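## Task

Bring the plate whose ID is M60 into nest OUT, oriented so its well A1 sits at the nest corner labelled A1. The two remaining plates must finish in their original nests, in either orientation. All three plates must rest flat within their nest locators, staying there without the robot's help. Finally open the grippers and pull the arms away.

## Robot and tools

Robot: two arms, left_arm and right_arm, each with a parallel gripper. Nests OUT and RG (a raised nest for regripping) lie between the arms. Nests N1, N2, N3 and RD form an arc in front, going clockwise seen from above. A fixed bar-code scanner sits next to RD. Plate IDs are unknown at first; to read one, lay the plate flat in RD with well A1 at the A1 corner and keep the arms out of the scanner's line of sight. A plate placed reversed in RD reads no_read. Well A1 is at the labelled short end, in the corner opposite the labelled long side. Any plate may start reversed. The other arm can be parked out of the way.

Scene frame (used in results): origin on the table top between the arms, +z up, +x out over the table, left_arm on the +y side. The names left/right do not match image sides. Arm bases may be tilted. Base mounting plates and the metal frame behind them are obstacles; a "too close" message counts a mount and its half of the frame as part of that arm. Printed hand positions can be off, more so at long reach.

Tool execute_actions, argument actions: a list run in sequence. Each action may hold rows, steps and until. An empty list just returns state and images.
- rows: 1 to 15 rows, each used for one control step (1/30 s). Each row is one flat list of 14 numbers, all in [-1, 1], covering both arms even if one is idle: left dx, dy, dz, rx, ry, rz, opening, then right dx, dy, dz, rx, ry, rz, opening.
- dx, dy, dz, rx, ry, rz are an offset, not a pose: the gripper's target relative to its measured pose when the action began (for a call's first action, the last pose reported), expressed in that gripper's own axes. Every row refers to that same start, not the prior row. Scale: 1.0 = 0.6 m for translation, 180 degrees for rotation; rx, ry, rz form a single rotation vector. The gripper's fingers point along its +z, and open/close along its y.
- opening is absolute: +1 fully open (0.094 m), -1 closed. Closing fully needs about 0.2 s or more.
- steps: integer 1 to 450, at least the row count, default 15. After the last row the arm keeps heading to the last row's target and the gripper keeps its last command, so allow enough steps for long moves; if cut short, send the remainder next action rather than relying on drift.
- until: stops the action at the first step where every condition holds; it does not halt arm motion. Form {"scanner": {"code": value}} or use "reads"; a comparison is written [op, value] with op in "=", "!=", "<", "<=", ">", ">="; numbers always need an op. Example {"steps": 150, "until": {"scanner": {"code": "c56"}}}. Codes are lower case (e01 for E01). Any bad value or name rejects the whole call before motion.

Control behaviour: each step the commanded pose is clipped to 70 mm and 16 degrees from the measured pose, then tracked by damped inverse kinematics, favouring position over orientation. Elbows cannot fully straighten. Moves often land a centimetre or more short, usually low; repeated zero offsets let an arm sag. Correct by sending the offset back to the desired pose in the first call of a reply, zeros afterwards, aiming higher if it still sits low. Tiny moves of a few mm may not register. For smooth starts, ramp the offset gradually, e.g. add 0.01 per row (6 mm per step). The robot keeps the last command while you deliberate.

Results: a state line `left_arm: …` | `right_arm: …` with end_effector_position (metres, scene frame) and end_effector_quat_wxyz. The position is the point between the finger pads, about 1 cm behind the tips. "Hand target" gives the pose each arm is currently driven toward. "pose unreachable" means the clearance check altered or blocked that arm's command; that arm drops its target and rests. If an arm is forced too far from its target, both arms drop their targets. grip_measured is the finger opening on the command scale (last Joint positions value is metres); readings may be about 1 mm off per gripper. To hold a part, command about 0.03 below grip_measured (less for a lighter grip). Pad force is roughly 50 to 62 N, weaker on parts under 2 mm thick. scanner reports code (current ID or no_read, never wrong) and reads (count of no_read-to-ID changes). MOTOR HOT appears from 85 °C; at 100 °C an OVER-TEMPERATURE FAULT drops that arm until it cools, so don't hold loads idly. Joint limits (rad): waist -2.880 to 2.880, shoulder 0.000 to 3.142, elbow 0.000 to 3.019, wrist pitch -1.693 to 1.571, wrist yaw -1.571 to 1.571, wrist roll -2.094 to 2.094.

Tool zoom_image: camera (cam_head_left, cam_head_right, cam_high, cam_low, cam_left_wrist, cam_right_wrist) and region [x0, y0, x1, y1] in that camera's pixels, origin top-left, at most 504 by 504. All images are 504x504 and arrive in the order listed.

Tool finished_scene: scene = the integer of the current scene. Irreversible; call only after the goal holds stably with grippers open and arms clear. Replying without a tool call ends everything.

Avoid: dropping or knocking anything off the table, arms colliding or pressing each other, slams and hard pushes, sudden jerks while carrying. Occasional external tugs on held parts or loose objects can happen, so grip firmly and check placements in images.

Each tool is called after "Call:" as name(argument=value, ...), one argument or row to a line, values as JSON.

## Session

Call:
execute_actions(
  actions=[],
)

Scene clock: 0.00 s.
left_arm: end_effector_position=(+0.4380, +0.7007, +0.3415) grip_measured=+1.000 end_effector_quat_wxyz=(+0.663, -0.591, +0.382, -0.254) | right_arm: end_effector_position=(+0.4826, -0.0850, +0.3852) grip_measured=+1.000 end_effector_quat_wxyz=(-0.252, +0.739, -0.603, +0.164)
Joint positions: left_arm=[ 0.897  1.279  0.807  0.481  0.248 -1.366  0.094] | right_arm=[ 0.609  1.52   1.718 -1.17   0.139 -1.263  0.094]
Joint velocities: left_arm=[-0.015 -0.015  0.002  0.007 -0.037  0.007  0.   ] | right_arm=[-0.005 -0.005  0.002 -0.002 -0.022  0.022  0.   ]
Motor temperatures (°C, as the motors report them): left_arm=[27 26 28 29 29 29] | right_arm=[29 28 29 30 26 30]
Hand target (left_arm): +0.441, +0.704, +0.352; +0.670, -0.585, +0.379, -0.255
Hand target (right_arm): +0.485, -0.083, +0.406; -0.272, +0.733, -0.600, +0.171
scanner: code=no_read reads=0

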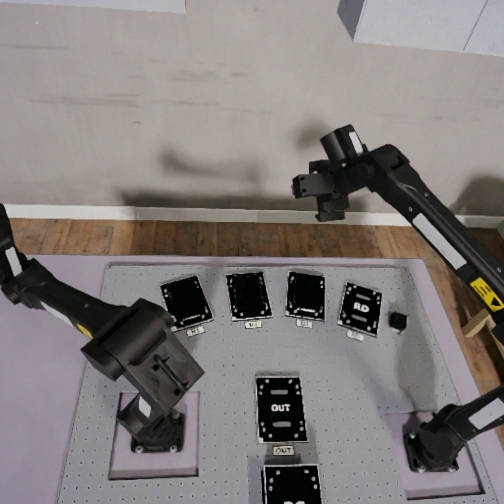

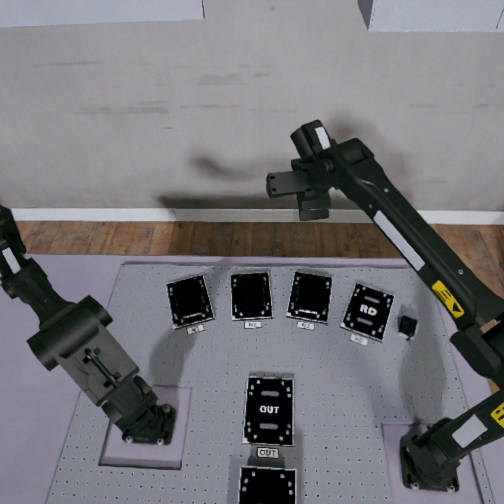

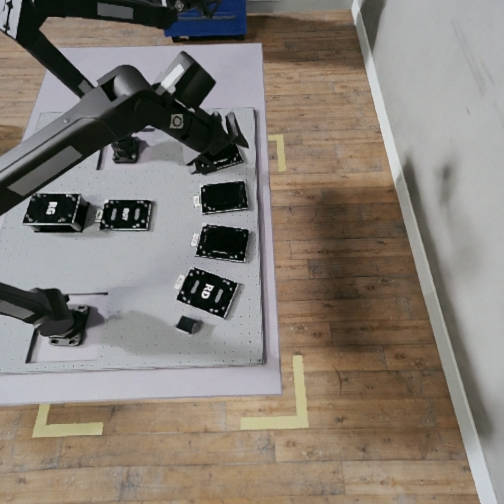

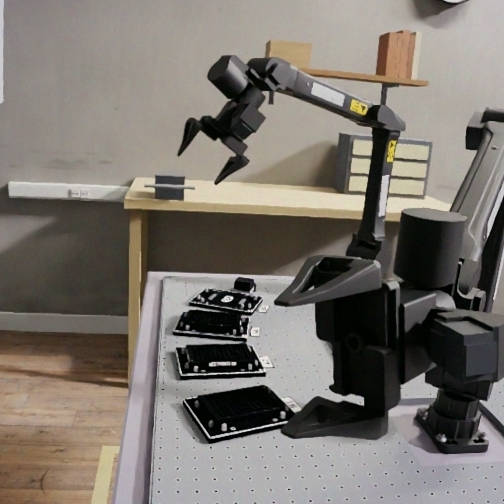

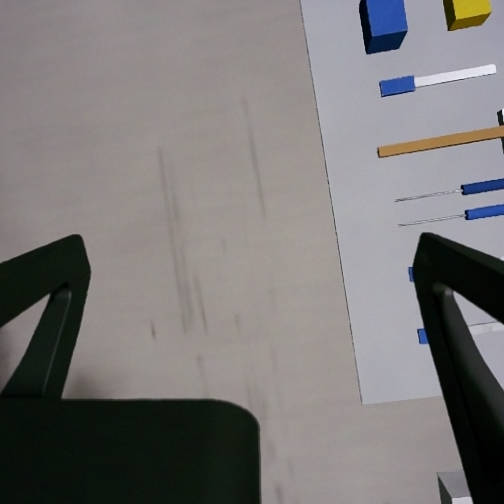

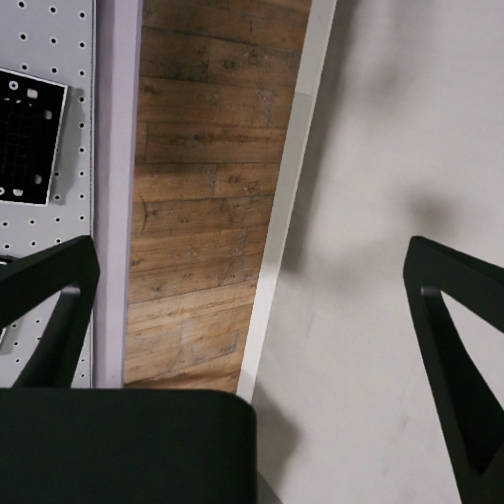

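Call:
zoom_image(
  camera="cam_head_right",
  region=[150, 260, 430, 504],
)

Call:
zoom_image(
  camera="cam_low",
  region=[160, 270, 310, 450],
)

Call:
zoom_image(
  camera="cam_head_left",
  region=[160, 290, 340, 340],
)

Region (150, 260, 430, 504) of cam_head_right's 504x504 image, scaled by 1.800, with more detail than that image has; it fills the top 439 rows of this view, and the rest is white.

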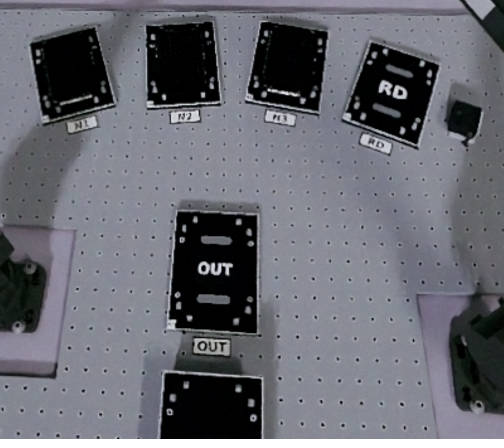

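Region (160, 270, 310, 450) of cam_low's 504x504 image, scaled by 2.800, with more detail than that image has.

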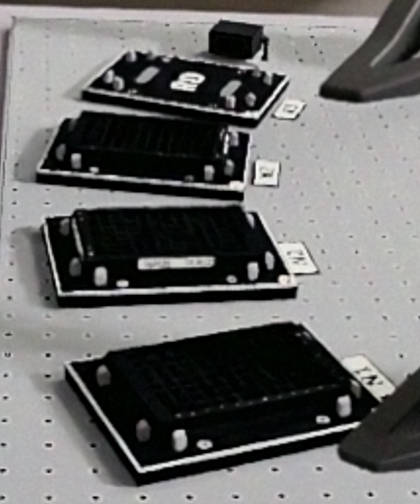

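Region (160, 290, 340, 340) of cam_head_left's 504x504 image, scaled by 2.800, with more detail than that image has.

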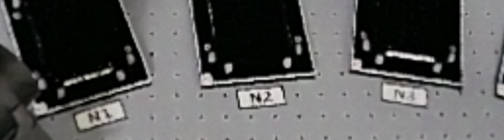

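Call:
execute_actions(
  actions=[
    {"rows":[[0,0,0,0,0,0,1,-0.132,0.612,0.103,0.118,-0.02,0.534,1]],"steps":75},
  ],
)

Scene clock: 14.60 s.
left_arm: end_effector_position=(+0.4380, +0.7007, +0.3415) grip_measured=+1.000 end_effector_quat_wxyz=(+0.663, -0.591, +0.382, -0.254) | right_arm: end_effector_position=(+0.2076, -0.0651, +0.1185) grip_measured=+1.000 end_effector_quat_wxyz=(+0.422, -0.000, +0.906, -0.010)
Joint positions: left_arm=[ 0.897  1.279  0.807  0.481  0.248 -1.366  0.094] | right_arm=[ 1.309  1.296  0.699 -0.641  0.823  1.106  0.094]
Joint velocities: left_arm=[-0.024 -0.015 -0.007 -0.012 -0.125  0.022  0.   ] | right_arm=[ 0.005 -0.005 -0.022  0.012 -0.037  0.022  0.   ]
Motor temperatures (°C, as the motors report them): left_arm=[27 27 32 29 29 29] | right_arm=[29 29 33 30 26 30]
Hand target (left_arm): +0.438, +0.701, +0.341; +0.663, -0.591, +0.382, -0.254
Hand target (right_arm): +0.206, -0.052, +0.127; +0.425, -0.001, +0.905, -0.002
Off the commanded pose (left_arm): 0.000 m, 0 deg.
Off the commanded pose (right_arm): 0.019 m, 1 deg.
scanner: code=no_read reads=0

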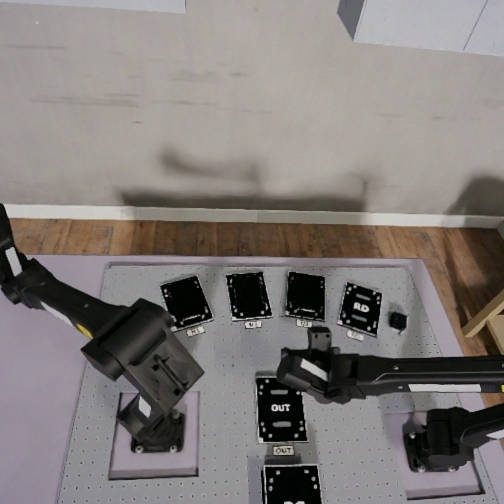

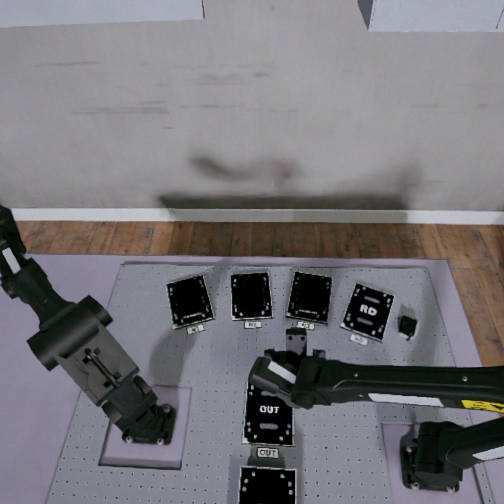

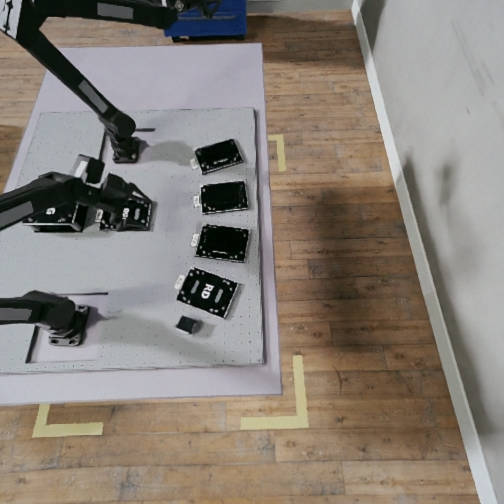

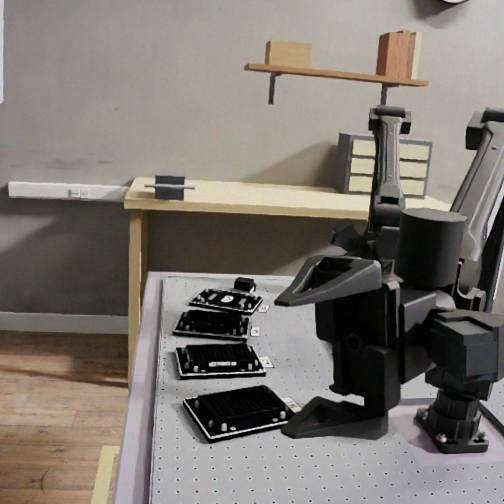

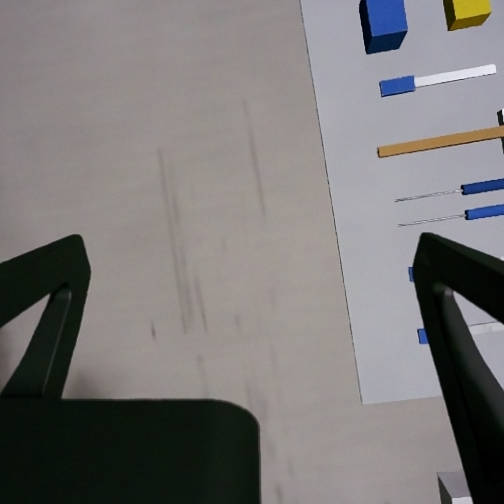

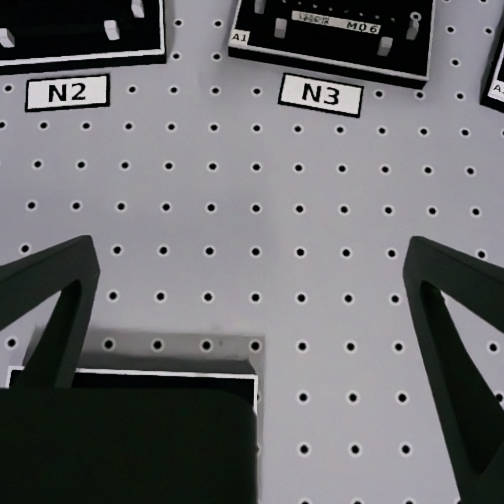

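Call:
execute_actions(
  actions=[
    {"rows":[[0,0,0,0,0,0,1,-0.08,0.42,0.05,0,0,0,1]],"steps":60},
  ],
)

Scene clock: 18.63 s.
left_arm: end_effector_position=(+0.4380, +0.7007, +0.3415) grip_measured=+1.000 end_effector_quat_wxyz=(+0.663, -0.591, +0.382, -0.254) | right_arm: end_effector_position=(+0.2660, +0.1709, +0.1176) grip_measured=+1.000 end_effector_quat_wxyz=(+0.417, -0.006, +0.908, -0.027)
Joint positions: left_arm=[ 0.897  1.279  0.807  0.481  0.248 -1.366  0.094] | right_arm=[ 1.341  1.901  1.453 -0.865  0.833  1.158  0.094]
Joint velocities: left_arm=[ 0.015  0.005 -0.012  0.002 -0.007  0.007  0.   ] | right_arm=[-0.015 -0.005 -0.007 -0.012  0.022 -0.066  0.   ]
Motor temperatures (°C, as the motors report them): left_arm=[27 27 32 29 29 29] | right_arm=[29 29 33 30 27 30]
Hand target (left_arm): +0.438, +0.701, +0.341; +0.663, -0.591, +0.382, -0.254
Hand target (right_arm): +0.264, +0.186, +0.136; +0.423, +0.000, +0.906, -0.010
Off the commanded pose (left_arm): 0.000 m, 0 deg.
Off the commanded pose (right_arm): 0.021 m, 2 deg.
scanner: code=no_read reads=0

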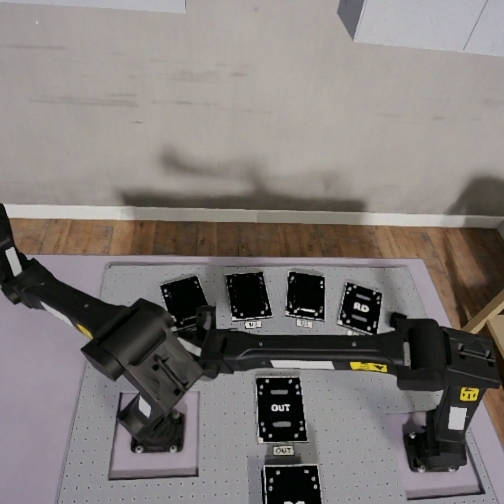

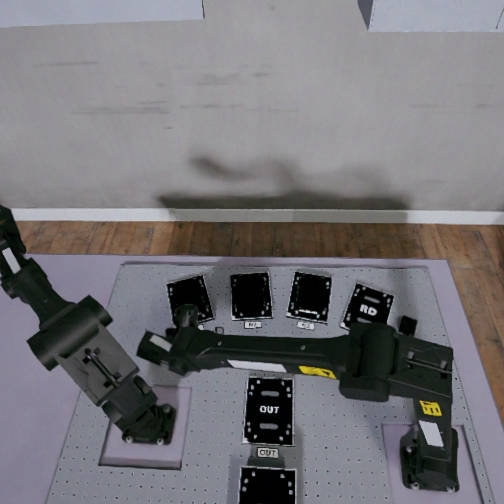

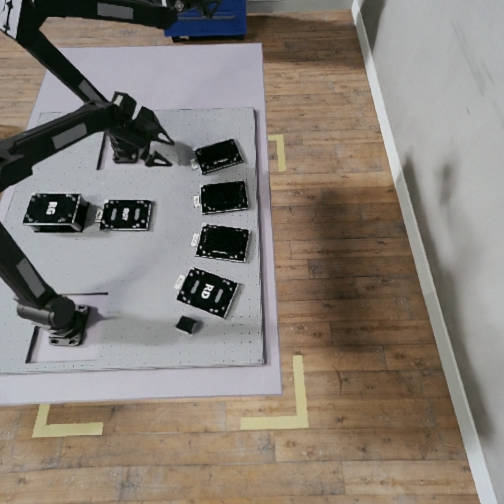

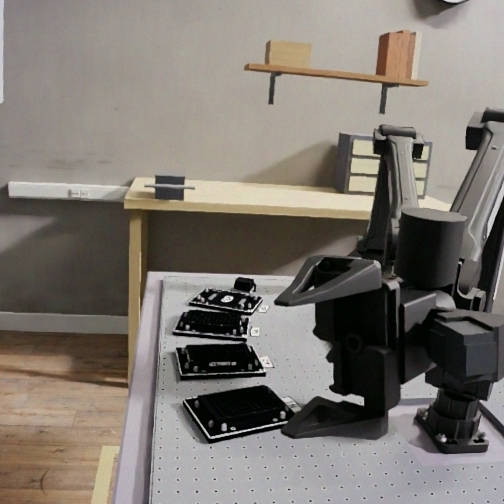

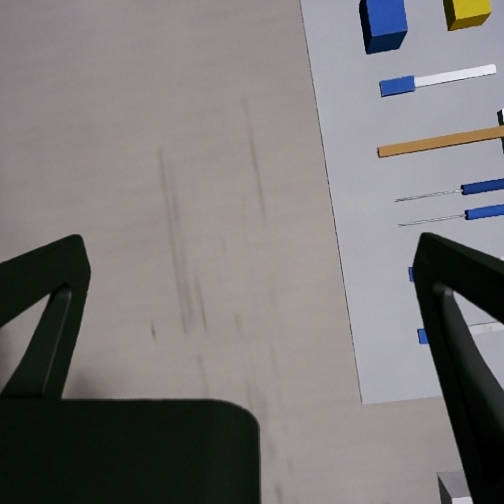

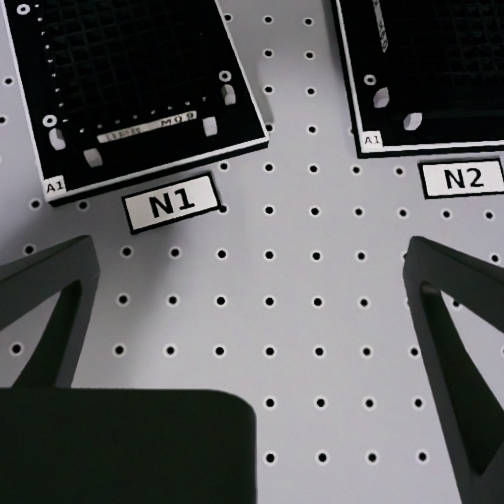

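Call:
execute_actions(
  actions=[
    {"rows":[[0,0,0,0,0,0,1,-0.197,-0.19,0.128,0,0.275,0,1]],"steps":60},
  ],
)

Scene clock: 25.50 s.
left_arm: end_effector_position=(+0.4380, +0.7007, +0.3415) grip_measured=+1.000 end_effector_quat_wxyz=(+0.663, -0.591, +0.382, -0.254) | right_arm: end_effector_position=(+0.3938, +0.0483, +0.1529) grip_measured=+1.000 end_effector_quat_wxyz=(-0.009, +0.013, +0.999, -0.032)
Joint positions: left_arm=[ 0.897  1.279  0.807  0.481  0.248 -1.366  0.094] | right_arm=[ 0.85   1.963  1.815 -1.481  0.03   0.821  0.094]
Joint velocities: left_arm=[-0.015 -0.015 -0.012  0.007 -0.007 -0.037  0.   ] | right_arm=[ 0.005 -0.005 -0.012 -0.012  0.007  0.037  0.   ]
Motor temperatures (°C, as the motors report them): left_arm=[27 27 33 29 29 29] | right_arm=[29 30 34 30 27 30]
Hand target (left_arm): +0.438, +0.701, +0.341; +0.663, -0.591, +0.382, -0.254
Hand target (right_arm): +0.397, +0.058, +0.164; -0.003, +0.006, +1.000, -0.023
Off the commanded pose (left_arm): 0.000 m, 0 deg.
Off the commanded pose (right_arm): 0.015 m, 1 deg.
scanner: code=no_read reads=0

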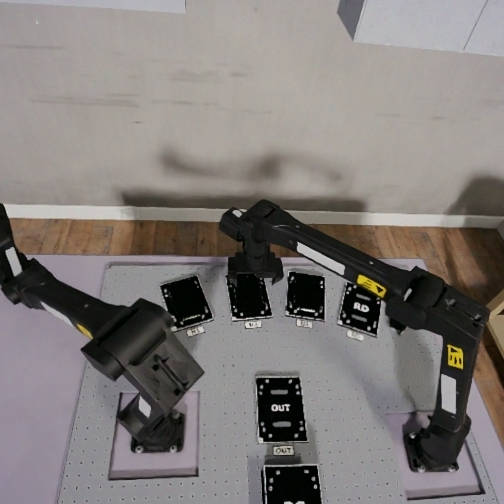

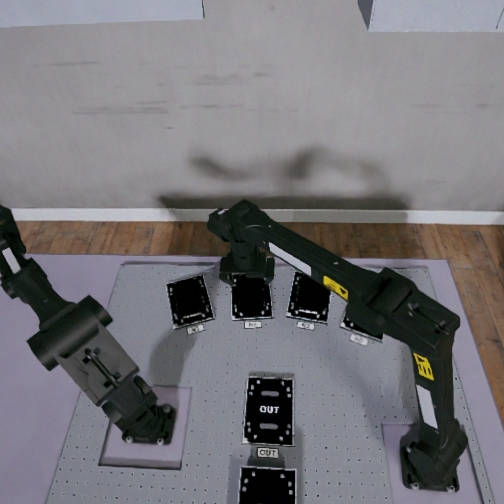

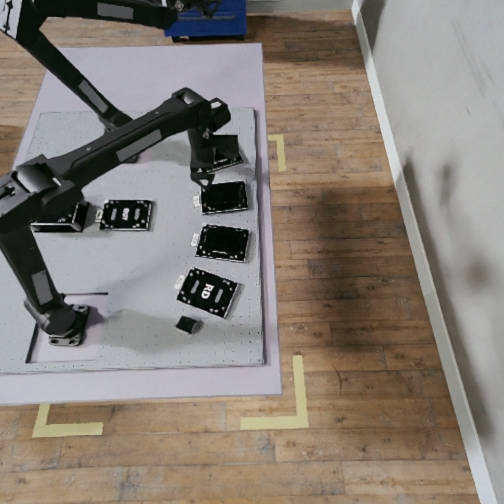

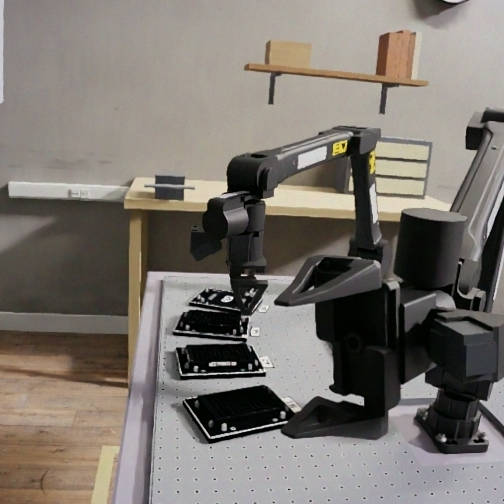

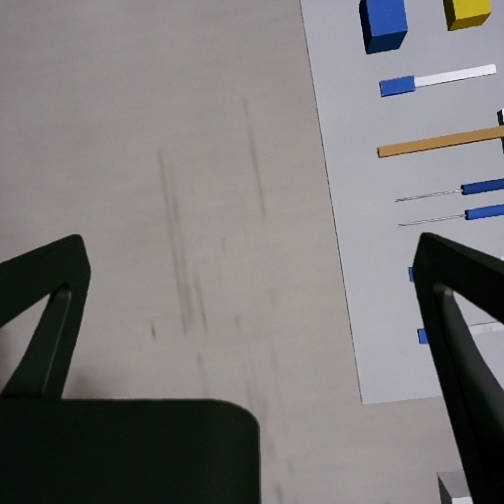

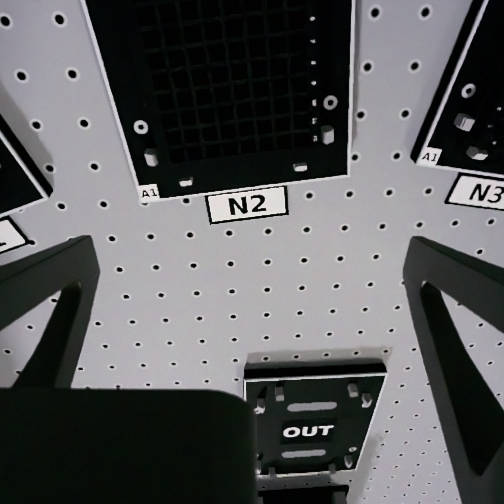

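Call:
execute_actions(
  actions=[
    {"rows":[[0,0,0,0,0,0,1,-0.04,0.035,0.125,-0.026,-0.006,-0.045,1]],"steps":45},
  ],
)

Scene clock: 29.23 s.
left_arm: end_effector_position=(+0.4380, +0.7007, +0.3415) grip_measured=+1.000 end_effector_quat_wxyz=(+0.663, -0.591, +0.382, -0.254) | right_arm: end_effector_position=(+0.4042, +0.0613, +0.0589) grip_measured=+1.000 end_effector_quat_wxyz=(-0.020, -0.060, +0.998, -0.008)
Joint positions: left_arm=[ 0.897  1.279  0.807  0.481  0.248 -1.366  0.094] | right_arm=[ 0.84   2.06   1.717 -1.269 -0.014  0.664  0.094]
Joint velocities: left_arm=[-0.005 -0.005 -0.012  0.012 -0.037  0.022  0.   ] | right_arm=[-0.005 -0.015 -0.002 -0.007 -0.022 -0.051  0.   ]
Motor temperatures (°C, as the motors report them): left_arm=[27 27 33 29 29 29] | right_arm=[29 30 35 30 27 30]
Hand target (left_arm): +0.438, +0.701, +0.341; +0.663, -0.591, +0.382, -0.254
Hand target (right_arm): +0.417, +0.063, +0.077; -0.001, -0.057, +0.998, +0.010
Off the commanded pose (left_arm): 0.000 m, 0 deg.
Off the commanded pose (right_arm): 0.022 m, 3 deg.
scanner: code=no_read reads=0

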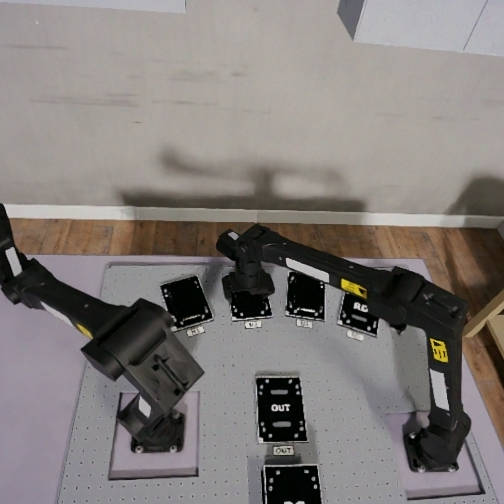

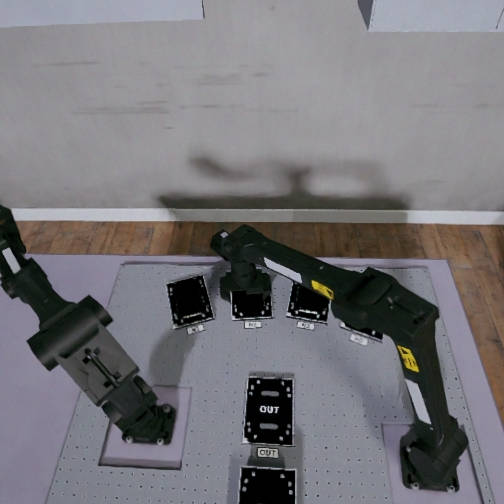

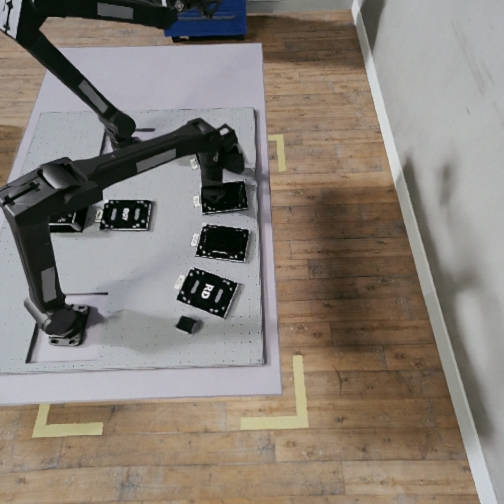

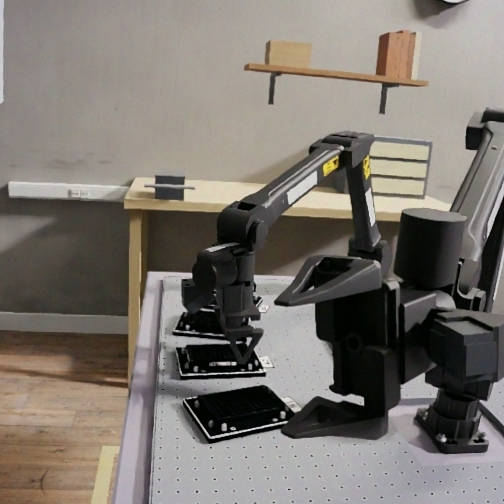

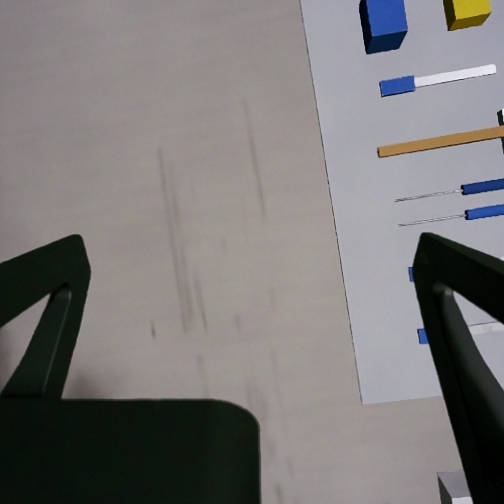

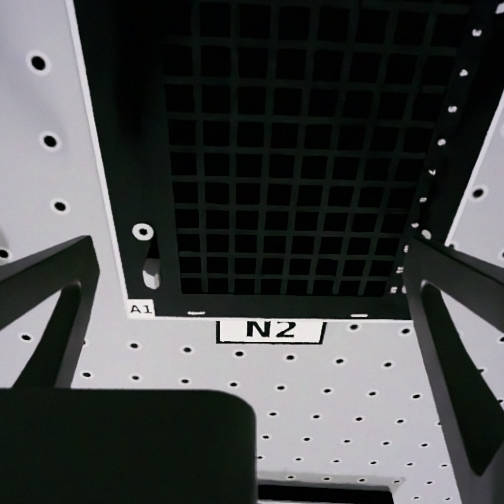

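Call:
execute_actions(
  actions=[
    {"rows":[[0,0,0,0,0,0,1,-0.065,-0.02,-0.02,-0.012,-0.022,0.01,1]],"steps":40},
  ],
)

Scene clock: 31.90 s.
left_arm: end_effector_position=(+0.4380, +0.7007, +0.3415) grip_measured=+1.000 end_effector_quat_wxyz=(+0.663, -0.591, +0.382, -0.254) | right_arm: end_effector_position=(+0.4310, +0.0437, +0.0587) grip_measured=+1.000 end_effector_quat_wxyz=(-0.005, -0.041, +0.999, -0.002)
Joint positions: left_arm=[ 0.897  1.279  0.807  0.481  0.248 -1.366  0.094] | right_arm=[ 0.792  2.06   1.717 -1.239 -0.003  0.653  0.094]
Joint velocities: left_arm=[ 0.005 -0.015 -0.007  0.007 -0.007  0.037  0.   ] | right_arm=[-0.005 -0.015 -0.007  0.022  0.007 -0.022  0.   ]
Motor temperatures (°C, as the motors report them): left_arm=[27 27 33 29 29 29] | right_arm=[29 30 35 30 27 30]
Hand target (left_arm): +0.438, +0.701, +0.341; +0.663, -0.591, +0.382, -0.254
Hand target (right_arm): +0.444, +0.054, +0.070; +0.014, -0.044, +0.999, +0.012
Off the commanded pose (left_arm): 0.000 m, 0 deg.
Off the commanded pose (right_arm): 0.020 m, 3 deg.
scanner: code=no_read reads=0

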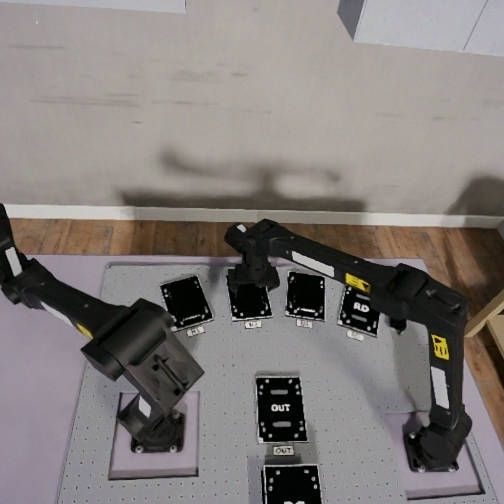

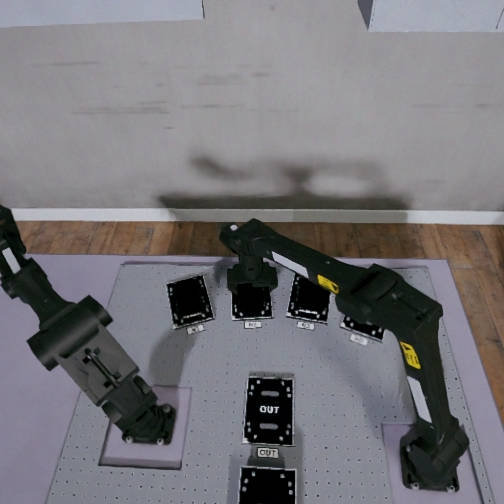

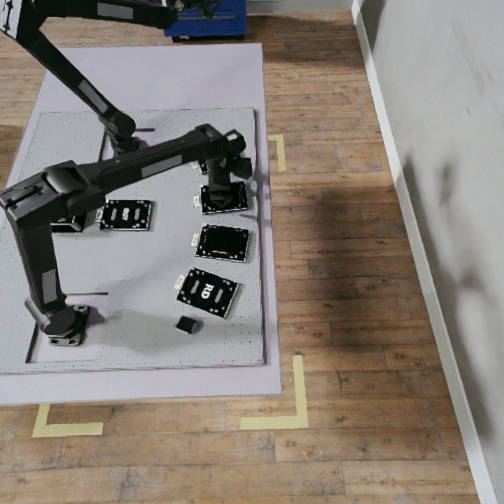

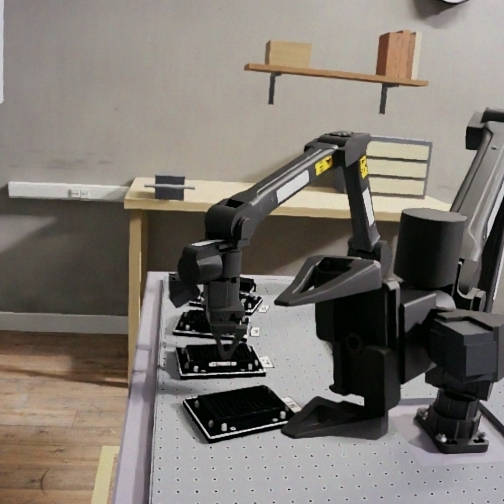

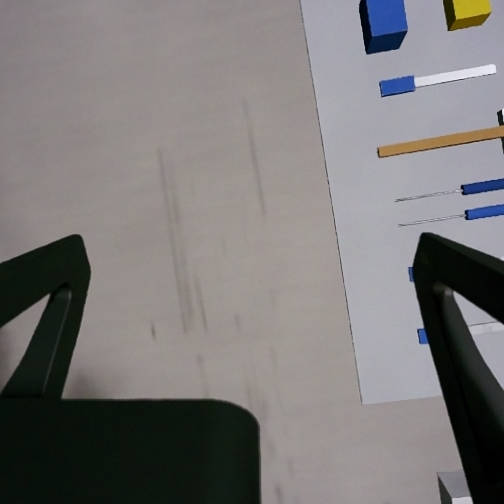

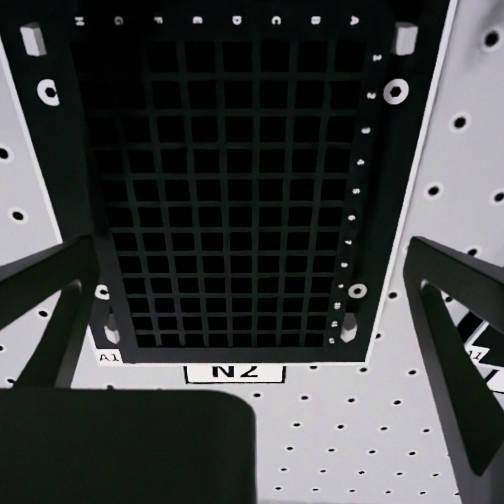

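Call:
execute_actions(
  actions=[
    {"rows":[[0,0,0,0,0,0,1,-0.018,0.024,-0.002,-0.009,-0.012,0,1]],"steps":40},
  ],
)

Scene clock: 34.63 s.
left_arm: end_effector_position=(+0.4380, +0.7007, +0.3415) grip_measured=+1.000 end_effector_quat_wxyz=(+0.663, -0.591, +0.382, -0.254) | right_arm: end_effector_position=(+0.4346, +0.0469, +0.0587) grip_measured=+1.000 end_effector_quat_wxyz=(+0.002, -0.041, +0.999, +0.004)
Joint positions: left_arm=[ 0.897  1.279  0.807  0.481  0.248 -1.366  0.094] | right_arm=[ 0.792  2.06   1.717 -1.22  -0.003  0.654  0.094]
Joint velocities: left_arm=[-0.015  0.005  0.012 -0.017 -0.007  0.007  0.   ] | right_arm=[-0.005 -0.005 -0.002  0.022  0.037 -0.037  0.   ]
Motor temperatures (°C, as the motors report them): left_arm=[27 27 33 29 29 29] | right_arm=[29 31 35 30 27 30]
Hand target (left_arm): +0.438, +0.701, +0.341; +0.663, -0.591, +0.382, -0.254
Hand target (right_arm): +0.440, +0.059, +0.060; +0.013, -0.041, +0.999, +0.013
Off the commanded pose (left_arm): 0.000 m, 0 deg.
Off the commanded pose (right_arm): 0.014 m, 2 deg.
scanner: code=no_read reads=0

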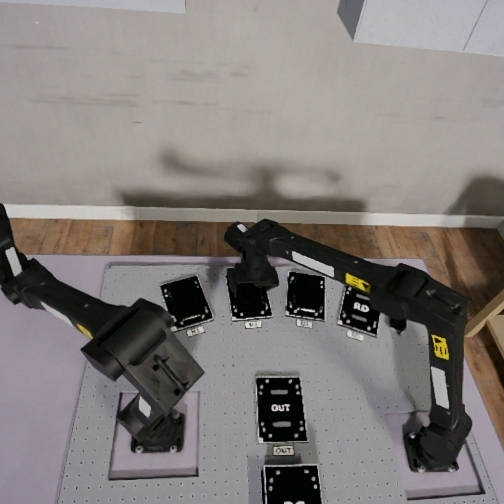

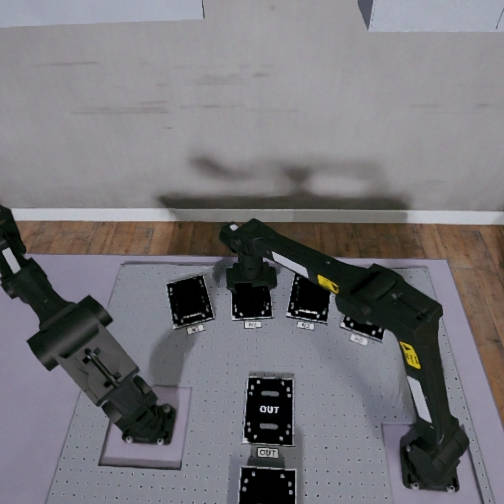

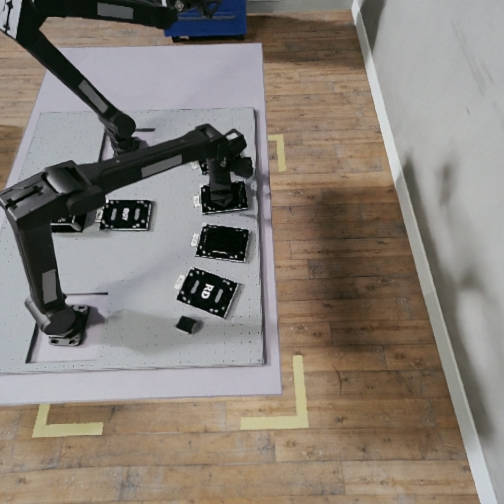

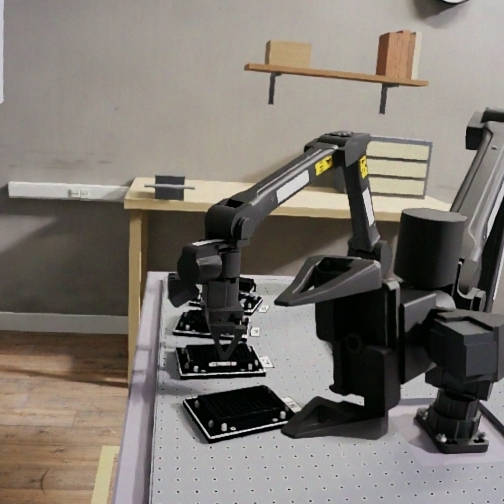

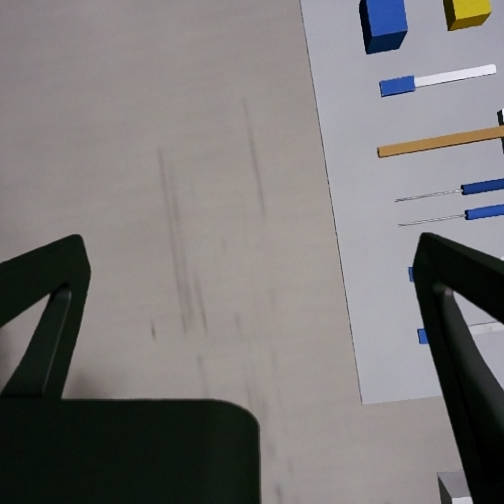

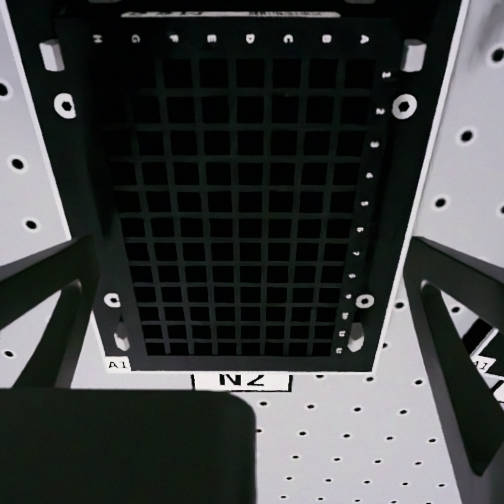

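Stiction. Use the waist (tangential) and descend a bit.

Call:
execute_actions(
  actions=[
    {"rows":[[0,0,0,0,0,0,1,0.0,0.024,0.012,-0.006,-0.008,0,1]],"steps":40},
  ],
)

Scene clock: 39.23 s.
left_arm: end_effector_position=(+0.4380, +0.7007, +0.3415) grip_measured=+1.000 end_effector_quat_wxyz=(+0.663, -0.591, +0.382, -0.254) | right_arm: end_effector_position=(+0.4357, +0.0518, +0.0559) grip_measured=+1.000 end_effector_quat_wxyz=(+0.010, -0.038, +0.999, +0.011)
Joint positions: left_arm=[ 0.897  1.279  0.807  0.481  0.248 -1.366  0.094] | right_arm=[ 0.797  2.06   1.709 -1.191 -0.003  0.664  0.094]
Joint velocities: left_arm=[-0.015 -0.005 -0.017 -0.017 -0.007  0.051  0.   ] | right_arm=[ 0.015  0.005 -0.002  0.012  0.007 -0.037  0.   ]
Motor temperatures (°C, as the motors report them): left_arm=[27 27 34 29 29 29] | right_arm=[29 31 35 30 27 30]
Hand target (left_arm): +0.438, +0.701, +0.341; +0.663, -0.591, +0.382, -0.254
Hand target (right_arm): +0.434, +0.061, +0.052; +0.014, -0.041, +0.999, +0.014
Off the commanded pose (left_arm): 0.000 m, 0 deg.
Off the commanded pose (right_arm): 0.011 m, 1 deg.
scanner: code=no_read reads=0

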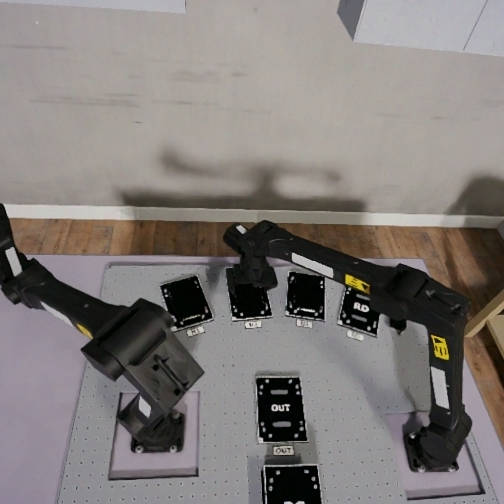

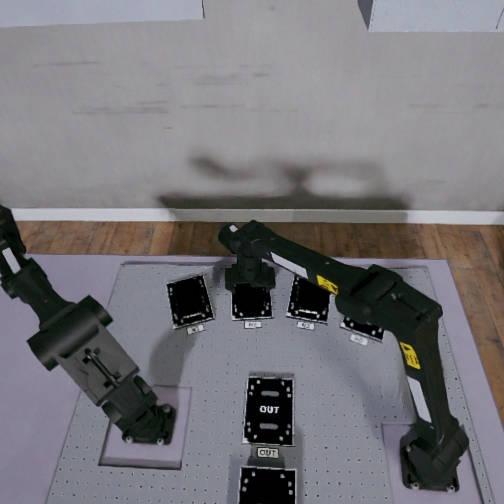

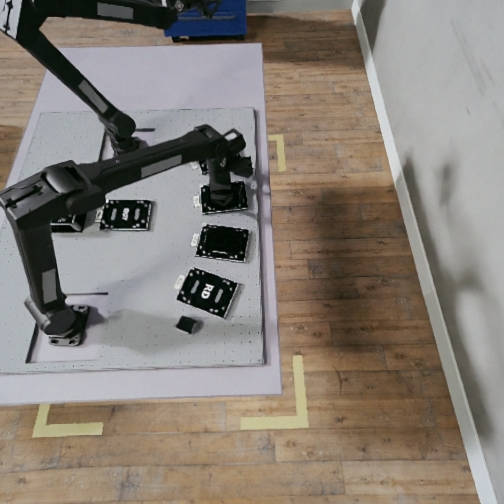

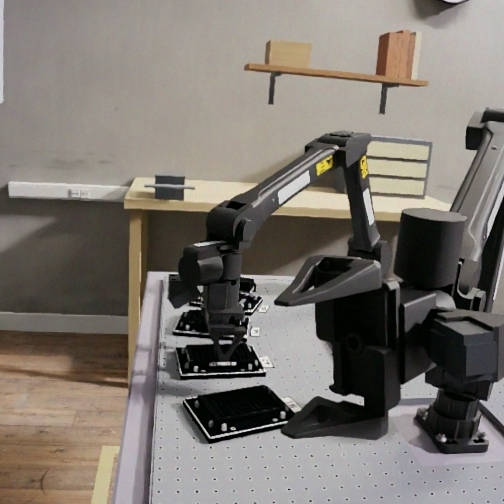

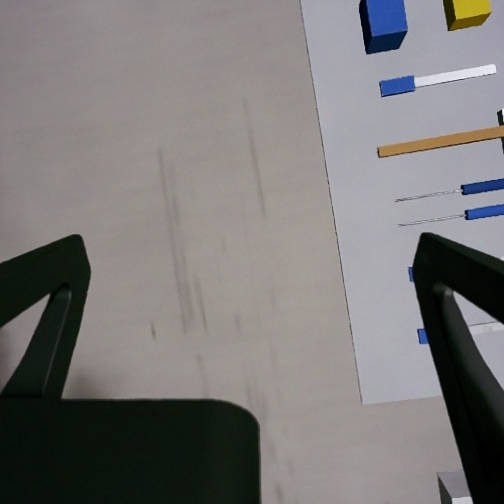

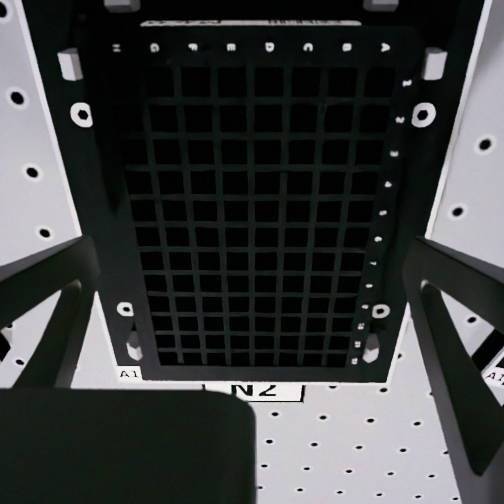

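Call:
execute_actions(
  actions=[
    {"rows":[[0,0,0,0,0,0,1,0.0,0.008,0.015,0,0,0,1],[0,0,0,0,0,0,1,0.0,0.008,0.022,0,0,0,1],[0,0,0,0,0,0,1,0.0,0.008,0.03,0,0,0,1]],"steps":35},
  ],
)

Scene clock: 42.10 s.
left_arm: end_effector_position=(+0.4380, +0.7007, +0.3415) grip_measured=+1.000 end_effector_quat_wxyz=(+0.663, -0.591, +0.382, -0.254) | right_arm: end_effector_position=(+0.4346, +0.0508, +0.0428) grip_measured=+1.000 end_effector_quat_wxyz=(+0.006, -0.038, +0.999, +0.007)
Joint positions: left_arm=[ 0.897  1.279  0.807  0.481  0.248 -1.366  0.094] | right_arm=[ 0.797  2.075  1.699 -1.175 -0.003  0.664  0.094]
Joint velocities: left_arm=[-0.015 -0.015  0.007 -0.002  0.037  0.022  0.   ] | right_arm=[ 0.005 -0.015 -0.007  0.017 -0.066  0.066  0.   ]
Motor temperatures (°C, as the motors report them): left_arm=[27 27 34 29 29 29] | right_arm=[29 31 35 30 27 30]
Hand target (left_arm): +0.438, +0.701, +0.341; +0.663, -0.591, +0.382, -0.254
Hand target (right_arm): +0.436, +0.057, +0.038; +0.010, -0.038, +0.999, +0.011
Off the commanded pose (left_arm): 0.000 m, 0 deg.
Off the commanded pose (right_arm): 0.008 m, 1 deg.
scanner: code=no_read reads=0

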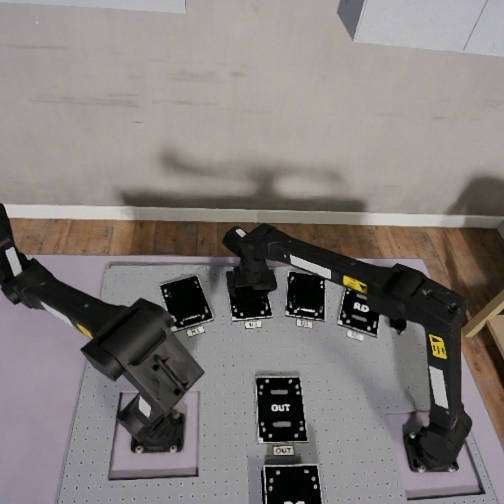

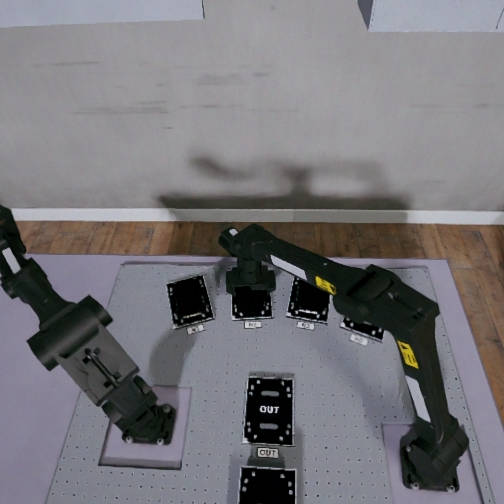

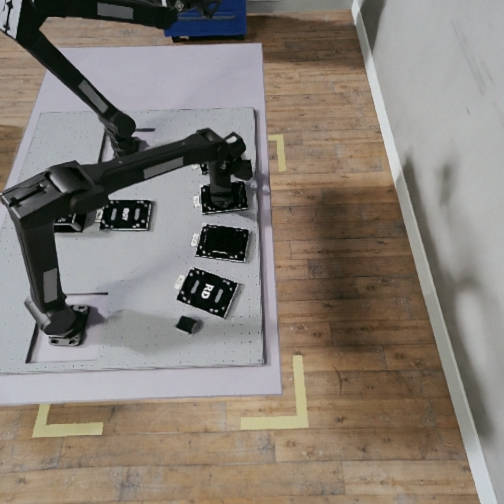

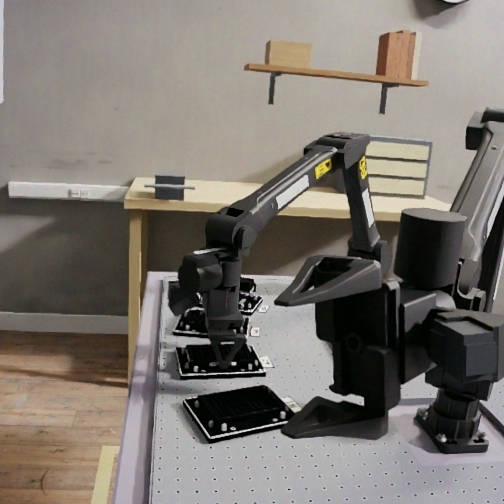

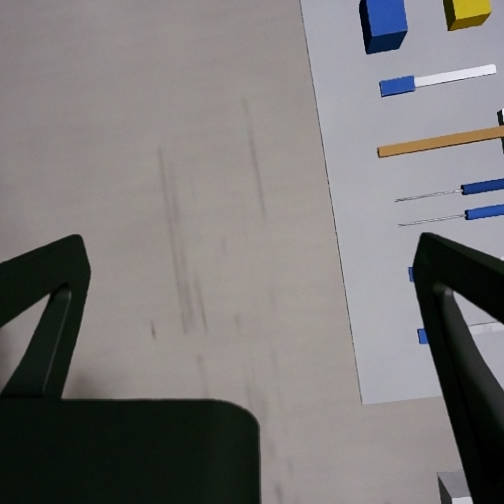

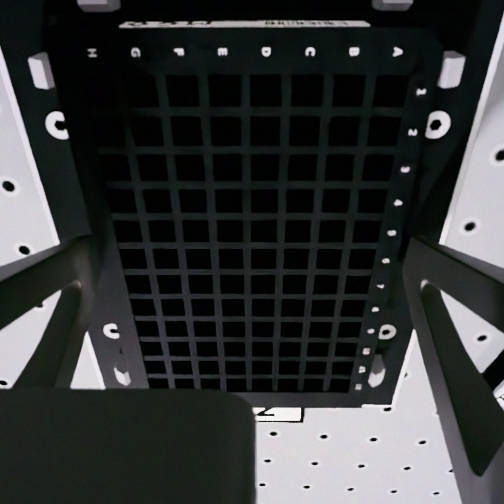

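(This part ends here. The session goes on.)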